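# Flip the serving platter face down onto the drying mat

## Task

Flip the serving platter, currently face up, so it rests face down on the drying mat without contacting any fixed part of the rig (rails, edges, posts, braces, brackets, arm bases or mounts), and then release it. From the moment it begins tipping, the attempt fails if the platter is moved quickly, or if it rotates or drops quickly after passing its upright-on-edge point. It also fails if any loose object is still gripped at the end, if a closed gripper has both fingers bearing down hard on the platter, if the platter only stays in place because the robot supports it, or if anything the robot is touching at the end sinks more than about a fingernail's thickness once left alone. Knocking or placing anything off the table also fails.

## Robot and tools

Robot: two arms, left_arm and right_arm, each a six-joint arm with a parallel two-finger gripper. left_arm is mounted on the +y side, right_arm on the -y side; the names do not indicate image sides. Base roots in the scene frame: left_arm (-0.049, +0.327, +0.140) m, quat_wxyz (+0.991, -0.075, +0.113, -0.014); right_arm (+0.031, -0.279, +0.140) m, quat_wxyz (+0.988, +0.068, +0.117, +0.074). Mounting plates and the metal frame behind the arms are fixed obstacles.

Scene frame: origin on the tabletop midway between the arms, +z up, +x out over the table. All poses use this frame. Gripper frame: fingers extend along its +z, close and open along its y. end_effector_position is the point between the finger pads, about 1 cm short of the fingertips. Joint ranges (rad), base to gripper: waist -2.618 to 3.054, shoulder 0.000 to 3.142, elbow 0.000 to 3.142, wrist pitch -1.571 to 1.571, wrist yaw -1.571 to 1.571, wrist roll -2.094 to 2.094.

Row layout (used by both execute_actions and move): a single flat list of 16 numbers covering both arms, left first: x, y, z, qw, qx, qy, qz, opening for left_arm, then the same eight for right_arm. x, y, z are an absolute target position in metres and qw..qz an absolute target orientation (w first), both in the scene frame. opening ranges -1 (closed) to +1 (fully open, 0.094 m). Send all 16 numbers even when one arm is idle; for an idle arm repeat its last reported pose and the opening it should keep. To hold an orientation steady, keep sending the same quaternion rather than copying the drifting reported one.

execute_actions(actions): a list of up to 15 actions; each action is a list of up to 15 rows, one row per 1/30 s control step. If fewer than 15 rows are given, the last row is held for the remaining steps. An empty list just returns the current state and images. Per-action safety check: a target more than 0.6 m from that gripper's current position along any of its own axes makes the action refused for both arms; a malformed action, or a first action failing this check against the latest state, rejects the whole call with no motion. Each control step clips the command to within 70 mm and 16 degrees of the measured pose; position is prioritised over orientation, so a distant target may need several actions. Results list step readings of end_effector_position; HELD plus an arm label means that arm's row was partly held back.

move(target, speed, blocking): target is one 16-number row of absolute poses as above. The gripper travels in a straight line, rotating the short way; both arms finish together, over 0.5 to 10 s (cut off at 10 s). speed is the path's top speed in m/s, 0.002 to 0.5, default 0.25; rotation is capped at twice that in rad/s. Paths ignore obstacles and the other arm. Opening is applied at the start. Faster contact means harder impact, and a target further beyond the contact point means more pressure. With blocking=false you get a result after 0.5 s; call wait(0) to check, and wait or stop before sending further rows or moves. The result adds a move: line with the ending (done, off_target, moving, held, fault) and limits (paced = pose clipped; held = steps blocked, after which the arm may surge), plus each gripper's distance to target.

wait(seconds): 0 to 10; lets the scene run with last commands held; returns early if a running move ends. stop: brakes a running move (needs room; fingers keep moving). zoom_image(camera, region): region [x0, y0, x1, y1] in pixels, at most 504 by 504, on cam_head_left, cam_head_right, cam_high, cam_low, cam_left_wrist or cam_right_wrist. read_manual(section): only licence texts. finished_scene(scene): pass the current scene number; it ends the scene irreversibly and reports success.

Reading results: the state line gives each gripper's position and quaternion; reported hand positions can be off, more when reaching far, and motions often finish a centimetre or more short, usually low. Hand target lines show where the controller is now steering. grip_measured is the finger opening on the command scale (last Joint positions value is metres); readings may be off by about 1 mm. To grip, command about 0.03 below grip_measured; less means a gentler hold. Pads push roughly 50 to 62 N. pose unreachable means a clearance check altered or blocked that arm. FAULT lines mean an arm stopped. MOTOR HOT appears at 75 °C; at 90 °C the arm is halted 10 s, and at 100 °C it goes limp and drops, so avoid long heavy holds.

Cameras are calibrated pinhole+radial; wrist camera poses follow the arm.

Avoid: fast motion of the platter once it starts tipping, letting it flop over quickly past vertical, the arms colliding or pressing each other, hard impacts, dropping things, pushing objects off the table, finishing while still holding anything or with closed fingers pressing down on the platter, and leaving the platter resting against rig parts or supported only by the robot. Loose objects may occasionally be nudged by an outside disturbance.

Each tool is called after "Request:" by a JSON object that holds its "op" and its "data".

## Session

Request:
{"op": "execute_actions", "data": {"actions": []}}

Scene clock: 0.00 s.
left_arm: end_effector_position=(+0.5231, +0.2409, +0.2320) grip_measured=+1.000 end_effector_quat_wxyz=(+0.430, -0.406, +0.628, -0.506) | right_arm: end_effector_position=(+0.4867, -0.3676, +0.2138) grip_measured=+1.000 end_effector_quat_wxyz=(-0.237, +0.692, -0.671, +0.126)
Joint positions: left_arm=[-0.131  1.952  0.953  1.058  0.127 -1.242  0.094] | right_arm=[-0.425  1.549  1.271 -0.567 -0.252 -1.836  0.094]
Joint velocities: left_arm=[ 0.007 -0.007  0.002  0.007  0.007  0.007  0.   ] | right_arm=[-0.012  0.022  0.012 -0.037 -0.022  0.037  0.   ]
Motor temperatures (°C, as the motors report them): left_arm=[24 30 24 30 23 20] | right_arm=[20 24 24 19 21 22]
Hand target (left_arm): +0.523, +0.239, +0.232; +0.428, -0.404, +0.632, -0.505
Hand target (right_arm): +0.488, -0.366, +0.220; -0.245, +0.690, -0.669, +0.127
camera_calibration (this result's frames):
cam_left_wrist: T_world_to_cam=[[0.0976958, 0.0269243, 0.994852, -0.289027], [-0.608316, -0.78954, 0.0811052, 0.534785], [0.787659, -0.613108, -0.0607563, -0.146259], [0, 0, 0, 1]] pos_world=[0.468757, 0.340344, 0.235279]
cam_right_wrist: T_world_to_cam=[[0.874194, -0.265033, 0.406869, -0.604014], [-0.320529, -0.944381, 0.0735194, -0.14759], [0.364754, -0.194683, -0.910523, 0.0551968], [0, 0, 0, 1]] pos_world=[0.460585, -0.288718, 0.306863]

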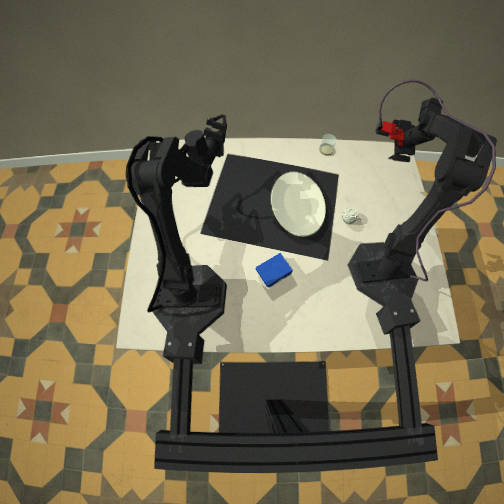

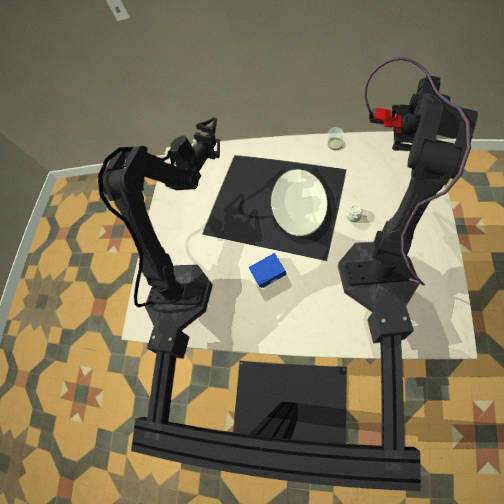

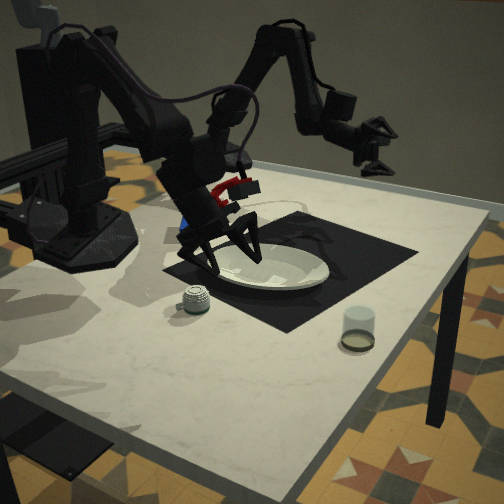

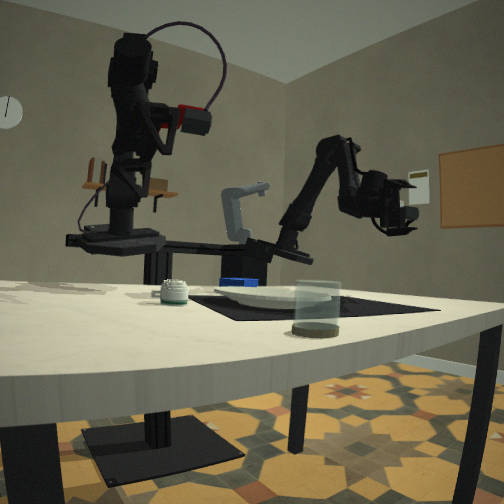

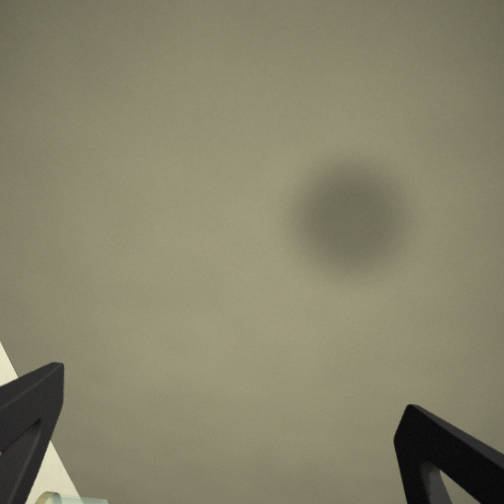

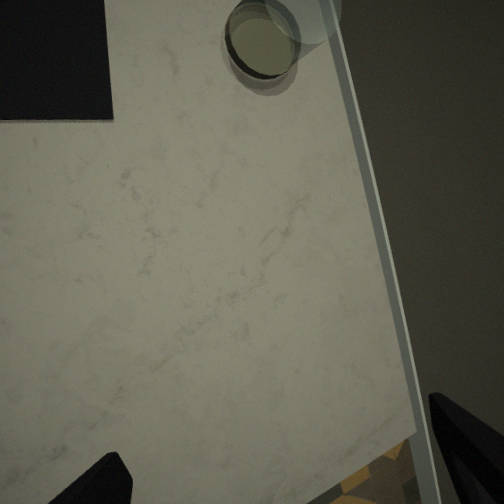

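Request:
{"op": "zoom_image", "data": {"camera": "cam_head_left", "region": [190, 140, 380, 300]}}

Request:
{"op": "zoom_image", "data": {"camera": "cam_low", "region": [150, 260, 390, 340]}}

Region (190, 140, 380, 300) of cam_head_left's 504x504 image, scaled by 2.653, with more detail than that image has; it fills the top 424 rows of this view, and the rest is white.

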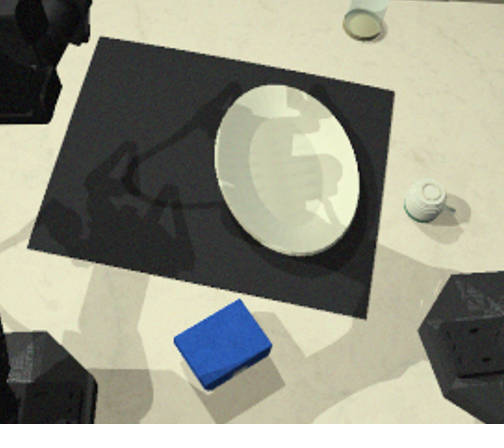

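Region (150, 260, 390, 340) of cam_low's 504x504 image, scaled by 2.100, with more detail than that image has.

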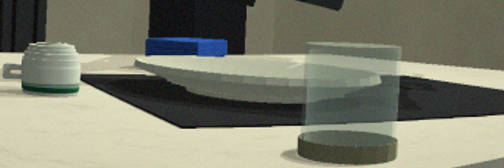

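Request:
{"op": "move", "data": {"target": [0.36,0.17,0.17,0.40,0.4435,0.768,-0.231,-0.1,0.4867,-0.3676,0.2138,-0.237,0.692,-0.671,0.126,1], "speed": 0.4}}

Request:
{"op": "move", "data": {"target": [0.275,0.075,0.045,0.446,0.857,0.2296,0.1195,-0.1,0.4867,-0.3676,0.2138,-0.237,0.692,-0.671,0.126,1], "speed": 0.35}}

Scene clock: 50.37 s.
left_arm: end_effector_position=(+0.3527, +0.1736, +0.1623) grip_measured=-0.097 end_effector_quat_wxyz=(+0.393, +0.432, +0.777, -0.237) | right_arm: end_effector_position=(+0.4866, -0.3685, +0.2135) grip_measured=+1.000 end_effector_quat_wxyz=(-0.235, +0.691, -0.671, +0.127)
Joint positions: left_arm=[-0.148  1.638  0.789  0.121  0.544  0.729  0.042] | right_arm=[-0.425  1.549  1.271 -0.567 -0.247 -1.836  0.094]
Joint velocities: left_arm=[-0.012 -0.012 -0.027  0.022 -0.022  0.007  0.001] | right_arm=[-0.002 -0.002  0.007  0.022 -0.007 -0.081  0.   ]
Motor temperatures (°C, as the motors report them): left_arm=[24 34 25 34 23 20] | right_arm=[20 28 26 20 21 22]
Hand target (left_arm): +0.357, +0.171, +0.174; +0.401, +0.438, +0.770, -0.233
Hand target (right_arm): +0.487, -0.368, +0.214; -0.237, +0.692, -0.671, +0.126
Off the commanded pose (left_arm): 0.011 m, 2 deg.
Off the commanded pose (right_arm): 0.001 m, 0 deg.
move: off_target (left_arm)
camera_calibration (this result's frames):
cam_left_wrist: T_world_to_cam=[[-0.796487, -0.571835, 0.1965, 0.347645], [-0.575982, 0.618648, -0.53434, 0.227753], [0.18399, -0.538776, -0.822112, 0.266079], [0, 0, 0, 1]] pos_world=[0.35912, 0.201254, 0.272132]
cam_right_wrist: T_world_to_cam=[[0.874155, -0.265236, 0.40682, -0.604061], [-0.322647, -0.943276, 0.0782955, -0.148057], [0.362977, -0.199702, -0.910147, 0.0537813], [0, 0, 0, 1]] pos_world=[0.460751, -0.289137, 0.306285]

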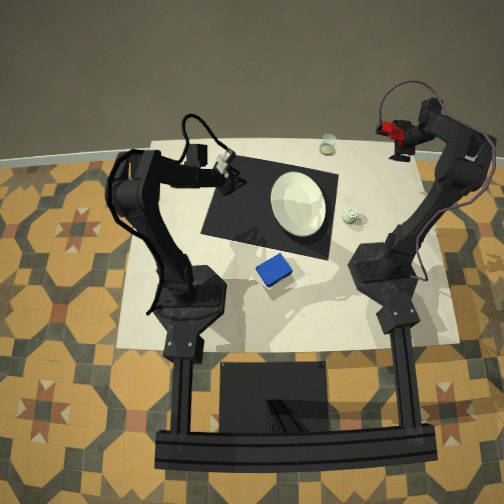

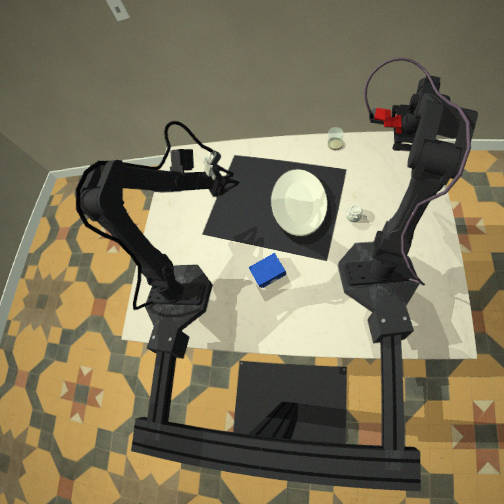

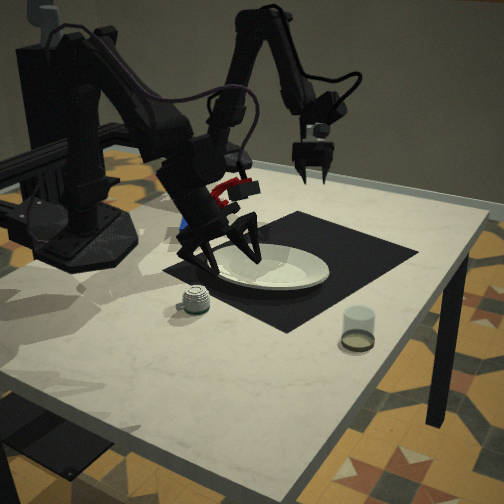

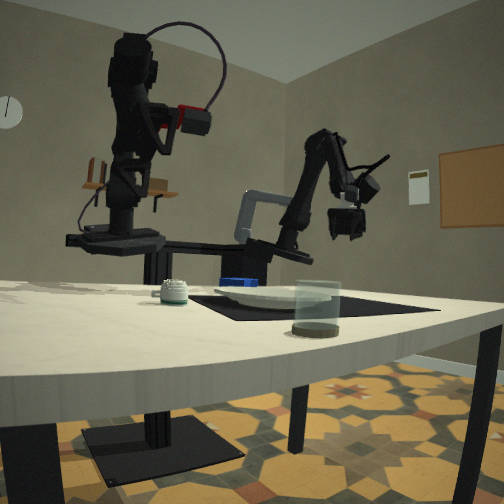

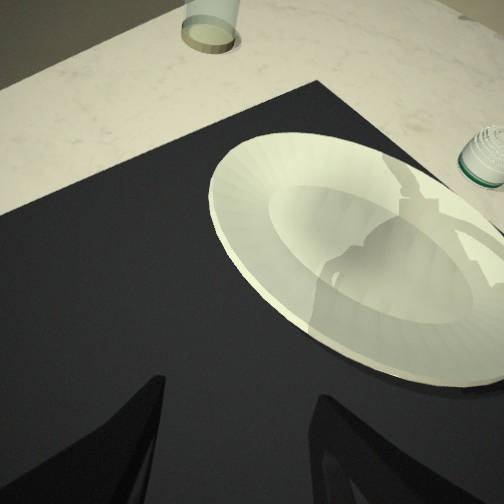

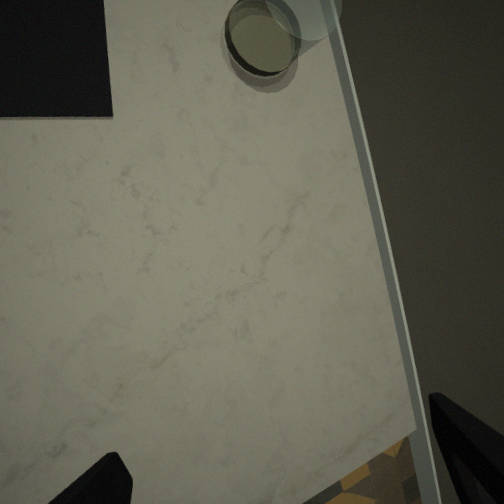

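Scene clock: 53.37 s.
left_arm: end_effector_position=(+0.2886, +0.0752, +0.0565) grip_measured=-0.097 end_effector_quat_wxyz=(+0.456, +0.846, +0.243, +0.134) | right_arm: end_effector_position=(+0.4865, -0.3692, +0.2133) grip_measured=+1.000 end_effector_quat_wxyz=(-0.233, +0.691, -0.672, +0.128)
Joint positions: left_arm=[-0.46   2.162  0.576  1.     0.289  2.086  0.042] | right_arm=[-0.425  1.549  1.271 -0.567 -0.243 -1.836  0.094]
Joint velocities: left_arm=[-0.007  0.022 -0.007  0.007 -0.022  0.051 -0.   ] | right_arm=[ 0.002 -0.007  0.007 -0.007  0.007  0.022  0.   ]
Motor temperatures (°C, as the motors report them): left_arm=[24 34 25 33 23 20] | right_arm=[20 28 26 21 21 22]
Hand target (left_arm): +0.273, +0.077, +0.046; +0.444, +0.855, +0.242, +0.119
Hand target (right_arm): +0.487, -0.368, +0.214; -0.237, +0.692, -0.671, +0.126
Off the commanded pose (left_arm): 0.018 m, 3 deg.
Off the commanded pose (right_arm): 0.002 m, 1 deg.
joint sent to its limit (left arm) — the command would take joint 6 (wrist roll) past its upper limit, so that joint was sent only as far as its limit.
move: off_target (left_arm)
camera_calibration (this result's frames):
cam_left_wrist: T_world_to_cam=[[-0.452681, 0.384542, -0.804492, 0.146519], [0.569916, 0.818662, 0.0706284, -0.184742], [0.685766, -0.42652, -0.58975, -0.0285327], [0, 0, 0, 1]] pos_world=[0.191181, 0.0827292, 0.114094]
cam_right_wrist: T_world_to_cam=[[0.874124, -0.265396, 0.406783, -0.604098], [-0.324304, -0.942388, 0.0820467, -0.148418], [0.361572, -0.20364, -0.909833, 0.0526674], [0, 0, 0, 1]] pos_world=[0.460881, -0.289468, 0.305832]

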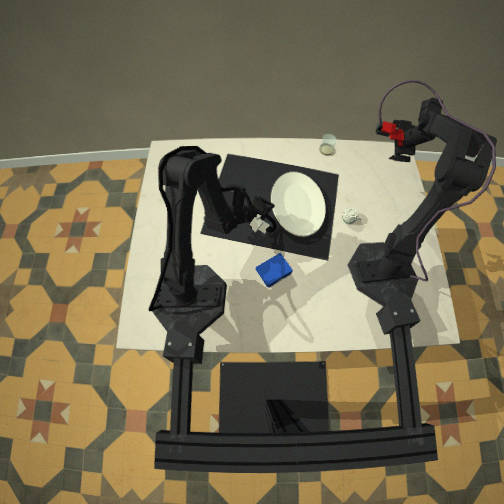

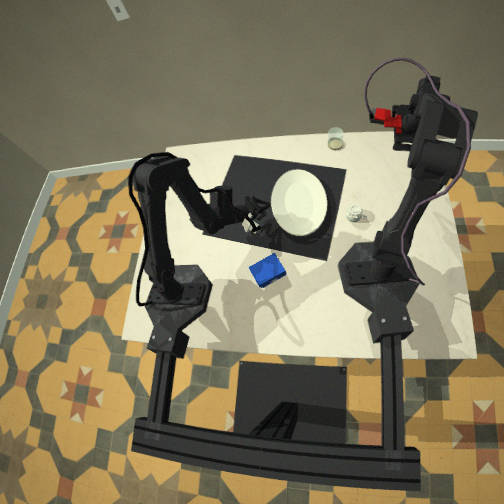

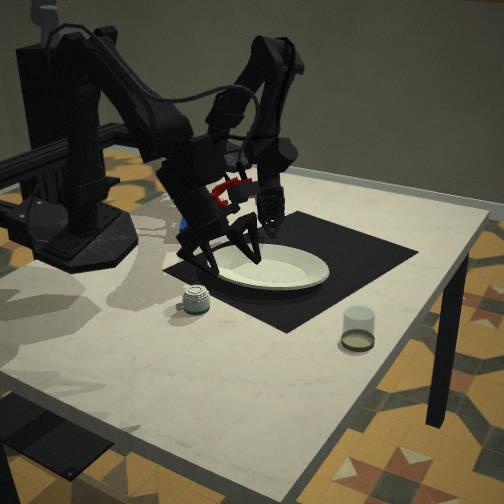

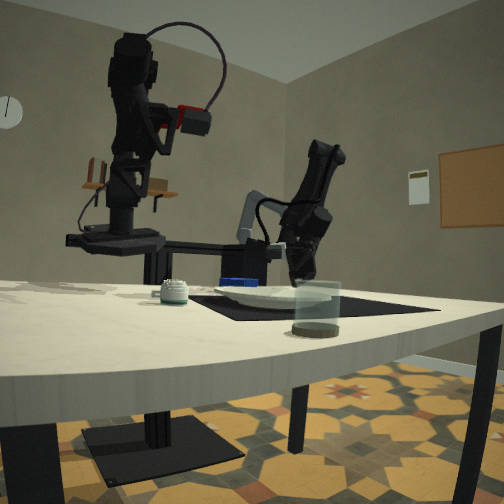

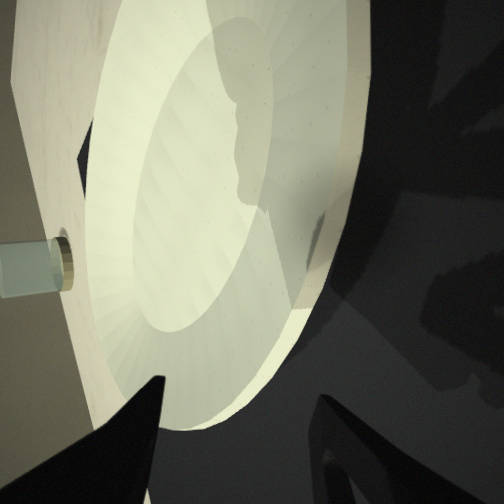

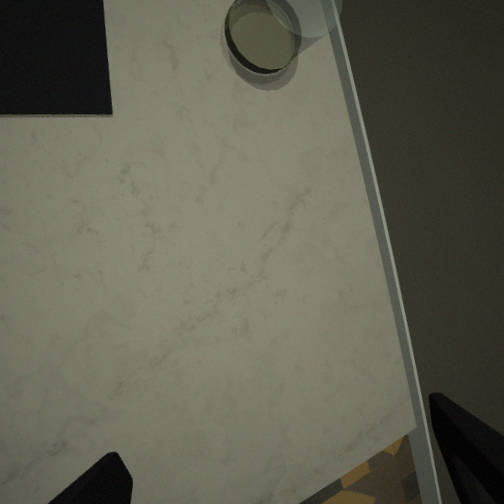

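Request:
{"op": "move", "data": {"target": [0.274,0.06,0.036,0.4427,0.8505,0.2519,0.1311,-0.1,0.4867,-0.3676,0.2138,-0.237,0.692,-0.671,0.126,1], "speed": 0.06}}

Request:
{"op": "zoom_image", "data": {"camera": "cam_head_right", "region": [220, 160, 350, 260]}}

Scene clock: 64.00 s.
left_arm: end_effector_position=(+0.2747, +0.0645, +0.0392) grip_measured=-0.097 end_effector_quat_wxyz=(+0.442, +0.851, +0.250, +0.135) | right_arm: end_effector_position=(+0.4864, -0.3695, +0.2133) grip_measured=+1.000 end_effector_quat_wxyz=(-0.232, +0.691, -0.672, +0.129)
Joint positions: left_arm=[-0.516  2.247  0.576  1.074  0.216  2.052  0.042] | right_arm=[-0.425  1.549  1.271 -0.567 -0.241 -1.836  0.094]
Joint velocities: left_arm=[ 0.007 -0.007  0.002 -0.022  0.007  0.007 -0.   ] | right_arm=[-0.002 -0.022 -0.002 -0.11   0.022  0.037  0.   ]
Motor temperatures (°C, as the motors report them): left_arm=[24 33 24 33 23 20] | right_arm=[20 28 26 21 21 22]
Hand target (left_arm): +0.274, +0.061, +0.036; +0.442, +0.851, +0.252, +0.131
Hand target (right_arm): +0.487, -0.368, +0.214; -0.237, +0.692, -0.671, +0.126
Off the commanded pose (left_arm): 0.006 m, 0 deg.
Off the commanded pose (right_arm): 0.002 m, 1 deg.
move: done
camera_calibration (this result's frames):
cam_left_wrist: T_world_to_cam=[[-0.469254, 0.397887, -0.788344, 0.13353], [0.558962, 0.824963, 0.0836528, -0.164798], [0.683639, -0.4014, -0.609521, -0.0340129], [0, 0, 0, 1]] pos_world=[0.178028, 0.0691692, 0.0983218]
cam_right_wrist: T_world_to_cam=[[0.87411, -0.265469, 0.406766, -0.604115], [-0.325055, -0.941979, 0.0837514, -0.148581], [0.360932, -0.205429, -0.909685, 0.0521605], [0, 0, 0, 1]] pos_world=[0.460939, -0.289619, 0.305627]

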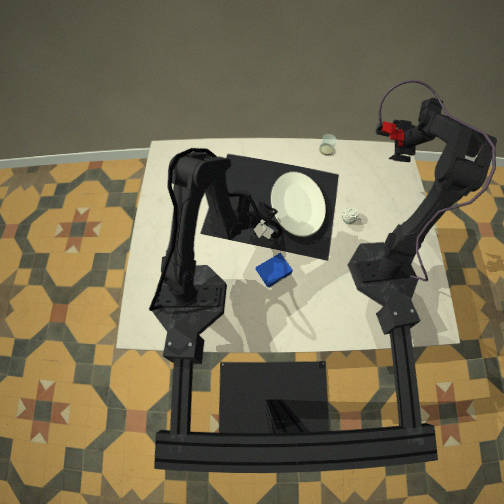

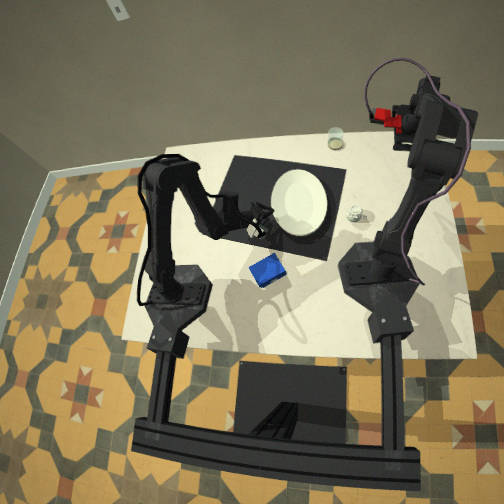

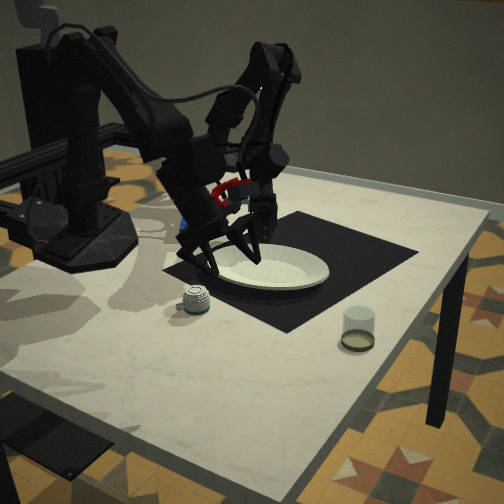

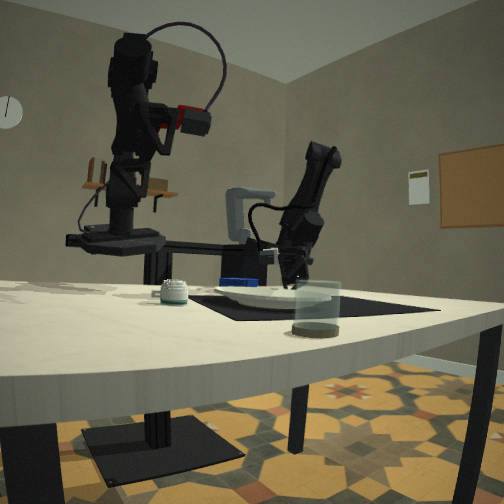

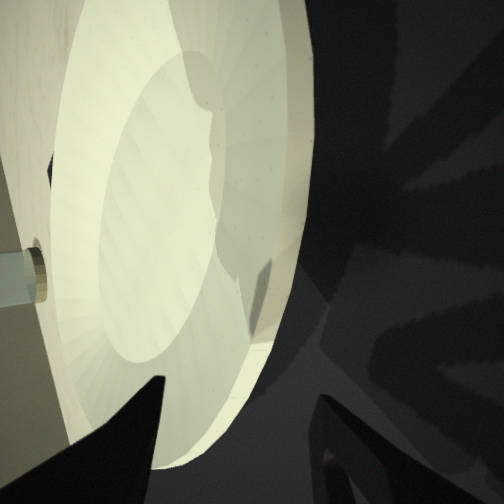

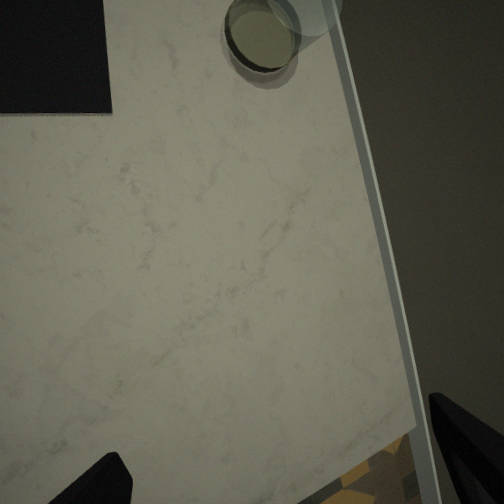

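Region (220, 160, 350, 260) of cam_head_right's 504x504 image, scaled by 3.877, with more detail than that image has; it fills the top 388 rows of this view, and the rest is white.

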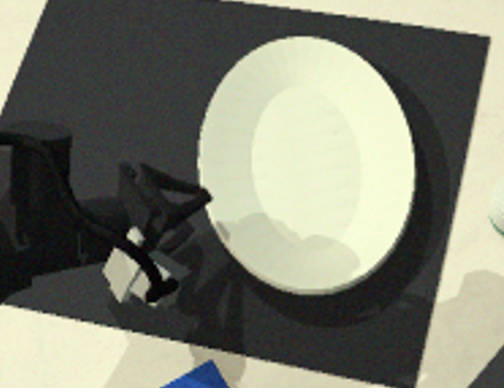

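Request:
{"op": "move", "data": {"target": [0.302,0.017,0.032,0.4427,0.8505,0.2519,0.1311,-0.1,0.4867,-0.3676,0.2138,-0.237,0.692,-0.671,0.126,1], "speed": 0.05}}

Request:
{"op": "zoom_image", "data": {"camera": "cam_head_right", "region": [220, 160, 350, 260]}}

Scene clock: 72.77 s.
left_arm: end_effector_position=(+0.3017, +0.0265, +0.0305) grip_measured=-0.098 end_effector_quat_wxyz=(+0.433, +0.853, +0.255, +0.140) | right_arm: end_effector_position=(+0.4863, -0.3700, +0.2131) grip_measured=+1.000 end_effector_quat_wxyz=(-0.231, +0.691, -0.672, +0.130)
Joint positions: left_arm=[-0.58   2.318  0.77   0.951  0.14   2.016  0.042] | right_arm=[-0.425  1.549  1.271 -0.567 -0.238 -1.836  0.094]
Joint velocities: left_arm=[ 0.007  0.007 -0.007 -0.051 -0.051 -0.066 -0.   ] | right_arm=[-0.017 -0.002 -0.012 -0.007 -0.007 -0.007  0.   ]
Motor temperatures (°C, as the motors report them): left_arm=[24 33 24 33 23 20] | right_arm=[20 28 26 21 21 22]
Hand target (left_arm): +0.302, +0.018, +0.031; +0.442, +0.851, +0.252, +0.132
Hand target (right_arm): +0.487, -0.368, +0.214; -0.237, +0.692, -0.671, +0.126
Off the commanded pose (left_arm): 0.010 m, 2 deg.
Off the commanded pose (right_arm): 0.003 m, 1 deg.
move: done
camera_calibration (this result's frames):
cam_left_wrist: T_world_to_cam=[[-0.476403, 0.406042, -0.779853, 0.156097], [0.546512, 0.831566, 0.0991098, -0.144755], [0.688742, -0.378982, -0.618067, -0.0749006], [0, 0, 0, 1]] pos_world=[0.205063, 0.0286057, 0.0897856]
cam_right_wrist: T_world_to_cam=[[0.874087, -0.265586, 0.406739, -0.604142], [-0.326255, -0.941318, 0.0864782, -0.14884], [0.359904, -0.20829, -0.909442, 0.051349], [0, 0, 0, 1]] pos_world=[0.461032, -0.289862, 0.305299]

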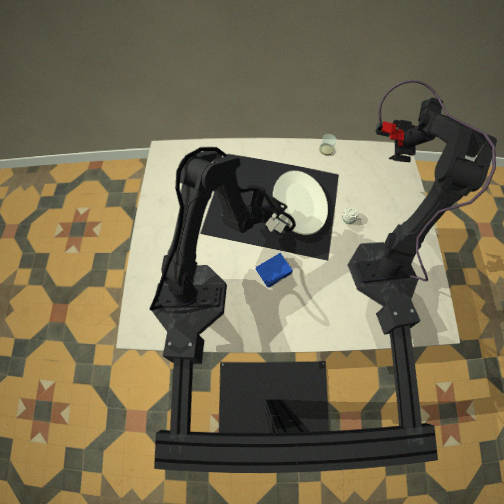

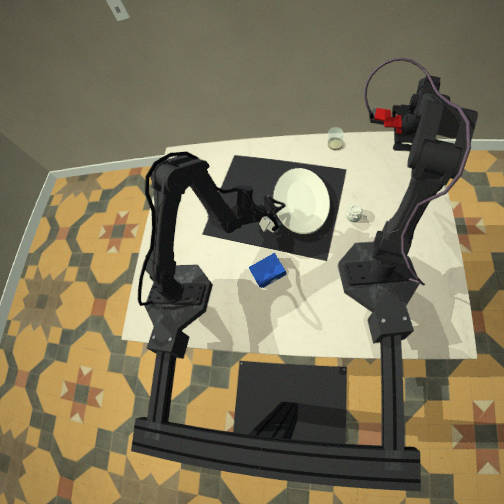

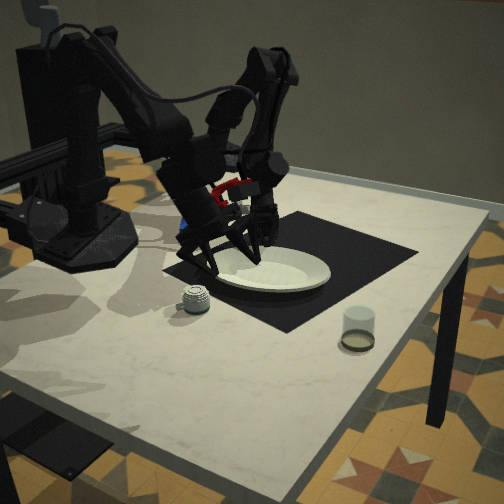

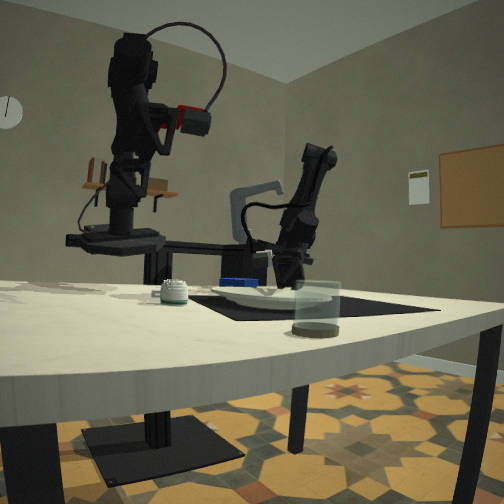

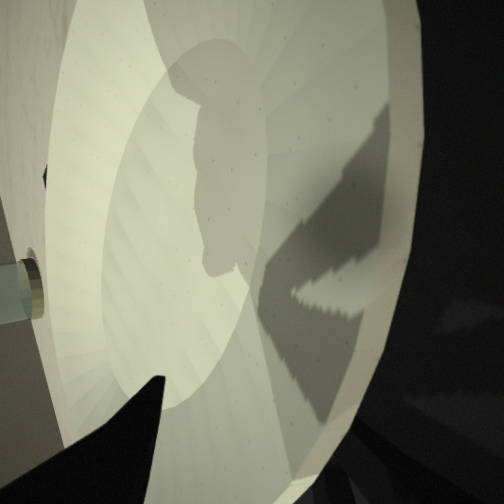

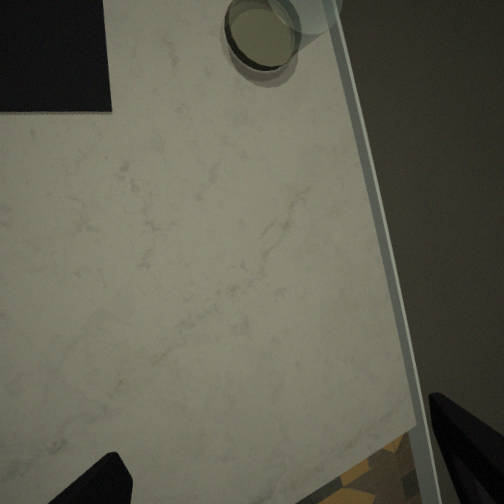

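Region (220, 160, 350, 260) of cam_head_right's 504x504 image, scaled by 3.877, with more detail than that image has; it fills the top 388 rows of this view, and the rest is white.

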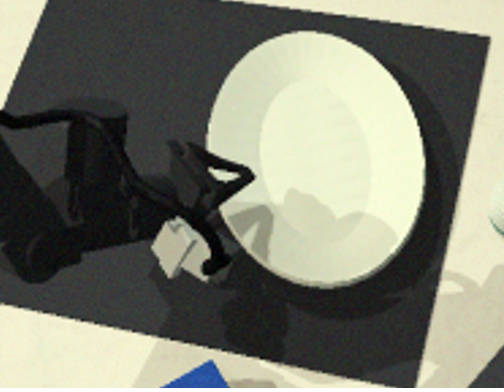

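Request:
{"op": "execute_actions", "data": {"actions": [[[0.30,0.024,0.024,0.4648,0.8386,0.2484,0.1377,-0.3,0.4863,-0.37,0.2131,-0.231,0.691,-0.672,0.13,1]],[[0.303,0.018,0.019,0.479,0.83,0.246,0.142,-0.45,0.4863,-0.37,0.2131,-0.231,0.691,-0.672,0.13,1]],[[0.308,0.01,0.018,0.479,0.83,0.246,0.142,-0.5,0.4863,-0.37,0.2131,-0.231,0.691,-0.672,0.13,1]]]}}

Scene clock: 82.13 s.
left_arm: end_effector_position=(+0.3070, +0.0188, +0.0178) grip_measured=-0.497 end_effector_quat_wxyz=(+0.472, +0.833, +0.248, +0.148) | right_arm: end_effector_position=(+0.4861, -0.3709, +0.2129) grip_measured=+1.000 end_effector_quat_wxyz=(-0.229, +0.691, -0.673, +0.131)
Joint positions: left_arm=[-0.556  2.446  0.807  1.119  0.206  2.013  0.024] | right_arm=[-0.425  1.549  1.271 -0.567 -0.232 -1.836  0.094]
Joint velocities: left_arm=[-0.007  0.002 -0.007 -0.066 -0.11  -0.022  0.001] | right_arm=[-0.007 -0.007 -0.002 -0.037 -0.022  0.007  0.   ]
Motor temperatures (°C, as the motors report them): left_arm=[24 33 24 33 23 20] | right_arm=[20 28 26 21 21 22]
Hand target (left_arm): +0.308, +0.010, +0.018; +0.479, +0.830, +0.246, +0.142
Hand target (right_arm): +0.486, -0.370, +0.213; -0.231, +0.691, -0.672, +0.130
Off the commanded pose (left_arm): 0.009 m, 1 deg.
Off the commanded pose (right_arm): 0.001 m, 0 deg.
Step readings (end_effector_position; steps 1 to 15: 1st action; 16 to 30: 2nd action; 31 to 45: 3rd action):
0: left_arm (+0.3016, +0.0264, +0.0305) | right_arm (+0.4863, -0.3700, +0.2131)
1: left_arm (+0.3017, +0.0262, +0.0301) | right_arm (+0.4863, -0.3701, +0.2131)
2: left_arm (+0.3014, +0.0269, +0.0273) | right_arm (+0.4863, -0.3703, +0.2131)
4: left_arm (+0.2999, +0.0288, +0.0207) | right_arm (+0.4862, -0.3705, +0.2130)
8: left_arm (+0.3027, +0.0269, +0.0242) | right_arm (+0.4862, -0.3708, +0.2129)
15: left_arm (+0.3041, +0.0259, +0.0267) | right_arm (+0.4862, -0.3709, +0.2129)
16: left_arm (+0.3034, +0.0261, +0.0251) | right_arm (+0.4862, -0.3709, +0.2129)
17: left_arm (+0.3021, +0.0265, +0.0219) | right_arm (+0.4861, -0.3709, +0.2129)
19: left_arm (+0.2995, +0.0261, +0.0175) | right_arm (+0.4861, -0.3709, +0.2129)
23: left_arm (+0.3004, +0.0242, +0.0186) | right_arm (+0.4861, -0.3709, +0.2129)
30: left_arm (+0.3023, +0.0229, +0.0214) | right_arm (+0.4861, -0.3709, +0.2129)
31: left_arm (+0.3032, +0.0223, +0.0213) | right_arm (+0.4861, -0.3709, +0.2129)
32: left_arm (+0.3042, +0.0213, +0.0201) | right_arm (+0.4861, -0.3709, +0.2129)
34: left_arm (+0.3063, +0.0194, +0.0184) | right_arm (+0.4861, -0.3709, +0.2129)
38: left_arm (+0.3071, +0.0188, +0.0178) | right_arm (+0.4861, -0.3709, +0.2129)
45: end_effector_position above
camera_calibration (this result's frames):
cam_left_wrist: T_world_to_cam=[[-0.437503, 0.345869, -0.83004, 0.141939], [0.548287, 0.834233, 0.058622, -0.139815], [0.712722, -0.429453, -0.554615, -0.0968691], [0, 0, 0, 1]] pos_world=[0.207798, 0.0259454, 0.072286]
cam_right_wrist: T_world_to_cam=[[0.874046, -0.26579, 0.406694, -0.60419], [-0.328346, -0.94014, 0.0912484, -0.149286], [0.358096, -0.213292, -0.908996, 0.0499269], [0, 0, 0, 1]] pos_world=[0.461194, -0.290289, 0.304726]

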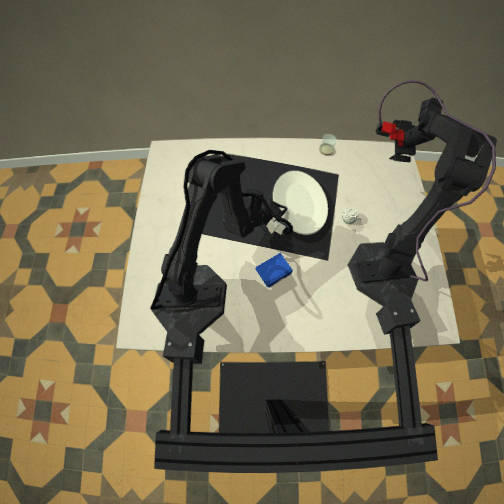

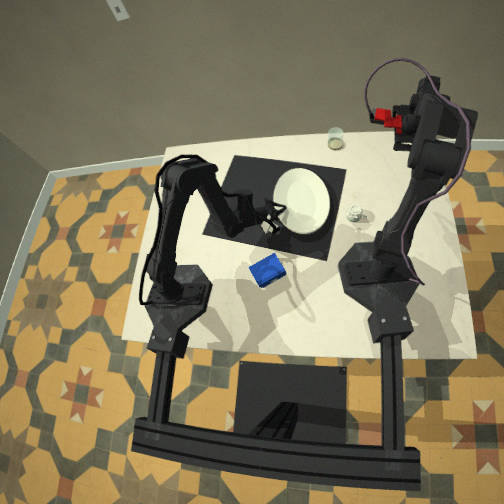

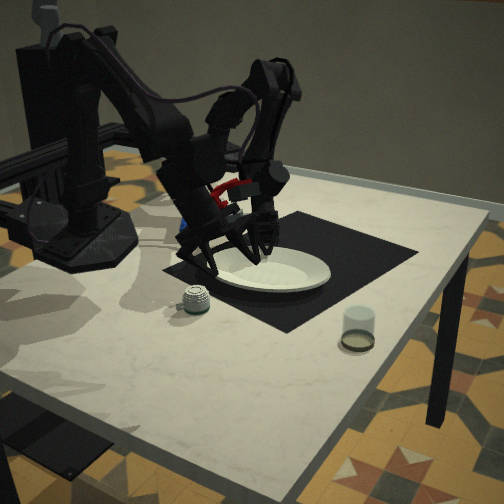

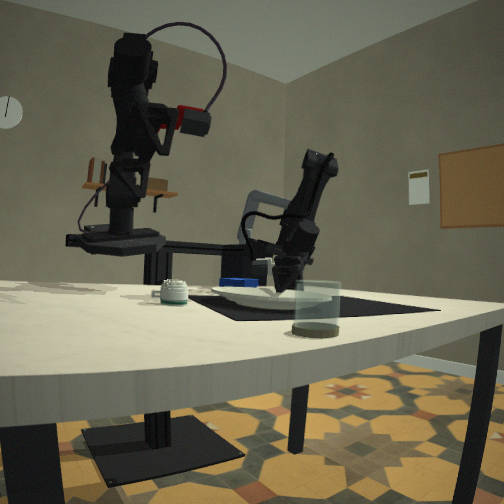

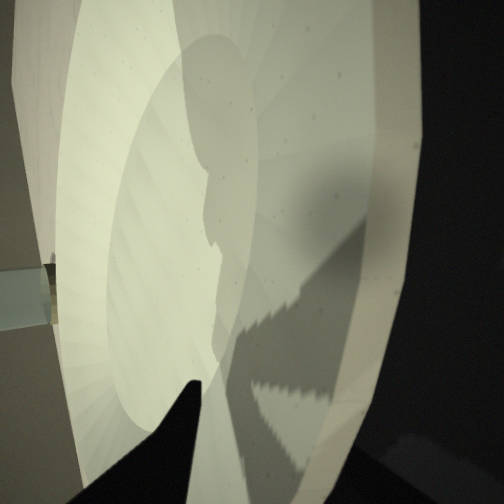

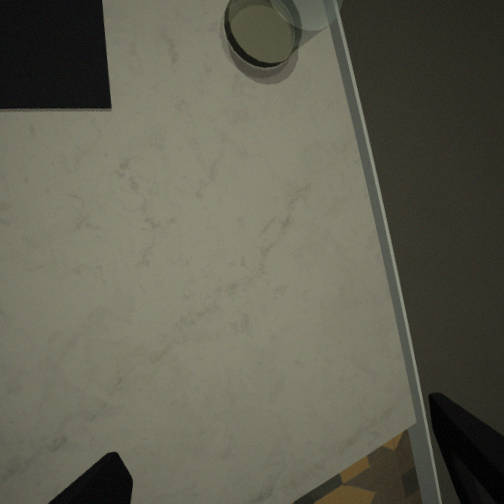

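Good insertion. Close.

Request:
{"op": "execute_actions", "data": {"actions": [[[0.309,0.008,0.018,0.485,0.827,0.245,0.144,-0.72,0.4861,-0.3709,0.2129,-0.229,0.691,-0.673,0.131,1]],[[0.309,0.008,0.02,0.485,0.827,0.245,0.144,-0.92,0.4861,-0.3709,0.2129,-0.229,0.691,-0.673,0.131,1]]]}}

Request:
{"op": "zoom_image", "data": {"camera": "cam_head_right", "region": [220, 160, 350, 260]}}

Scene clock: 89.50 s.
left_arm: end_effector_position=(+0.3094, +0.0104, +0.0296) grip_measured=-0.854 end_effector_quat_wxyz=(+0.498, +0.821, +0.228, +0.159) | right_arm: end_effector_position=(+0.4860, -0.3717, +0.2127) grip_measured=+1.000 end_effector_quat_wxyz=(-0.227, +0.691, -0.674, +0.132)
Joint positions: left_arm=[-0.562  2.456  0.81   1.183  0.237  2.028  0.007] | right_arm=[-0.425  1.549  1.271 -0.567 -0.228 -1.836  0.094]
Joint velocities: left_arm=[-0.002  0.002  0.002 -0.081 -0.037  0.022 -0.001] | right_arm=[ 0.002 -0.007  0.002 -0.066 -0.007  0.022  0.   ]
Motor temperatures (°C, as the motors report them): left_arm=[24 33 24 33 23 20] | right_arm=[20 28 26 21 21 22]
Hand target (left_arm): +0.309, +0.008, +0.020; +0.485, +0.827, +0.245, +0.145
Hand target (right_arm): +0.486, -0.371, +0.213; -0.229, +0.691, -0.673, +0.131
Off the commanded pose (left_arm): 0.010 m, 3 deg.
Off the commanded pose (right_arm): 0.001 m, 0 deg.
Step readings (end_effector_position; steps 1 to 15: 1st action; 16 to 30: 2nd action):
0: left_arm (+0.3070, +0.0188, +0.0178) | right_arm (+0.4861, -0.3709, +0.2129)
1: left_arm (+0.3064, +0.0191, +0.0167) | right_arm (+0.4861, -0.3711, +0.2128)
2: left_arm (+0.3052, +0.0193, +0.0146) | right_arm (+0.4861, -0.3712, +0.2128)
4: left_arm (+0.3056, +0.0181, +0.0158) | right_arm (+0.4861, -0.3714, +0.2128)
8: left_arm (+0.3057, +0.0180, +0.0161) | right_arm (+0.4860, -0.3716, +0.2127)
15: left_arm (+0.3057, +0.0180, +0.0161) | right_arm (+0.4860, -0.3717, +0.2127)
16: left_arm (+0.3061, +0.0174, +0.0173) | right_arm (+0.4860, -0.3717, +0.2127)
17: left_arm (+0.3068, +0.0153, +0.0209) | right_arm (+0.4860, -0.3717, +0.2127)
19: left_arm (+0.3089, +0.0106, +0.0294) | right_arm (+0.4860, -0.3717, +0.2127)
23: left_arm (+0.3094, +0.0104, +0.0296) | right_arm (+0.4860, -0.3717, +0.2127)
30: end_effector_position above
camera_calibration (this result's frames):
cam_left_wrist: T_world_to_cam=[[-0.383713, 0.319059, -0.866583, 0.140373], [0.565196, 0.823262, 0.0528468, -0.139787], [0.730286, -0.469511, -0.496227, -0.10235], [0, 0, 0, 1]] pos_world=[0.207615, 0.0222396, 0.078243]
cam_right_wrist: T_world_to_cam=[[0.874011, -0.265965, 0.406655, -0.604231], [-0.330131, -0.939108, 0.0953353, -0.149663], [0.356537, -0.217574, -0.908594, 0.048706], [0, 0, 0, 1]] pos_world=[0.46133, -0.290657, 0.304236]

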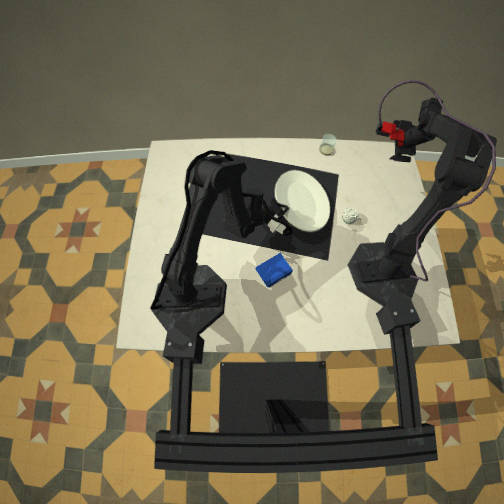

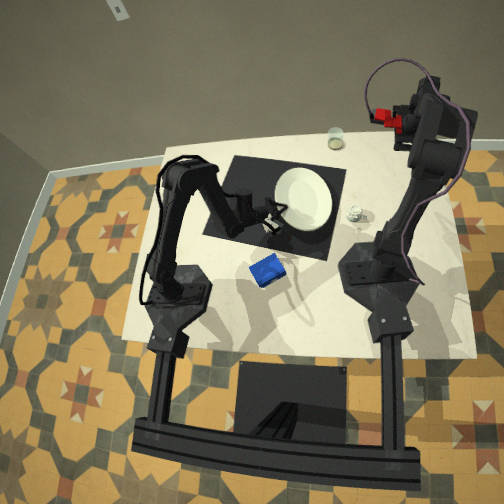

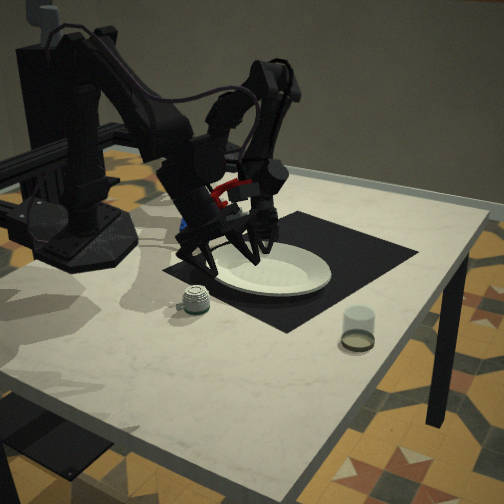

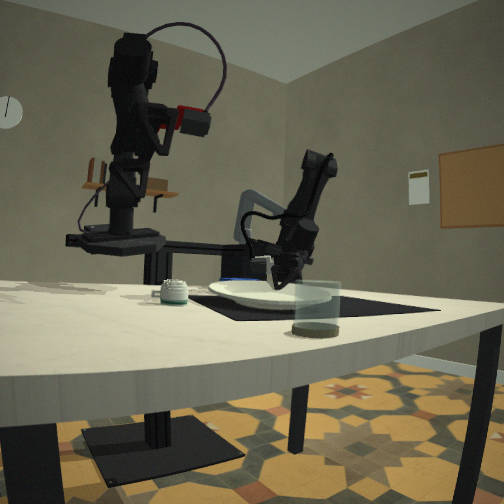

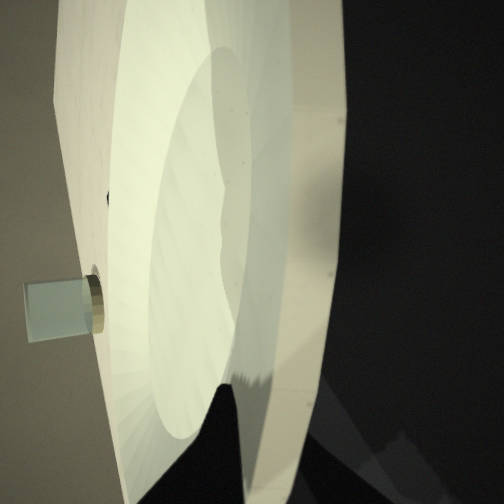

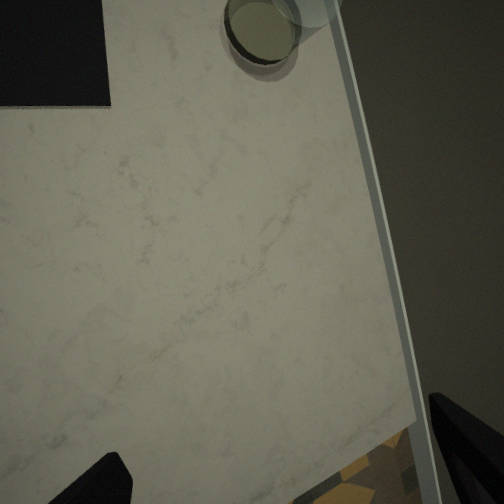

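Region (220, 160, 350, 260) of cam_head_right's 504x504 image, scaled by 3.877, with more detail than that image has; it fills the top 388 rows of this view, and the rest is white.

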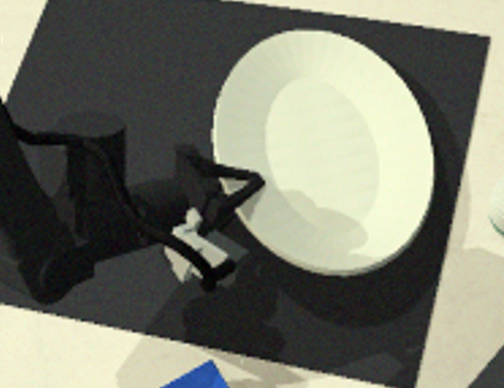

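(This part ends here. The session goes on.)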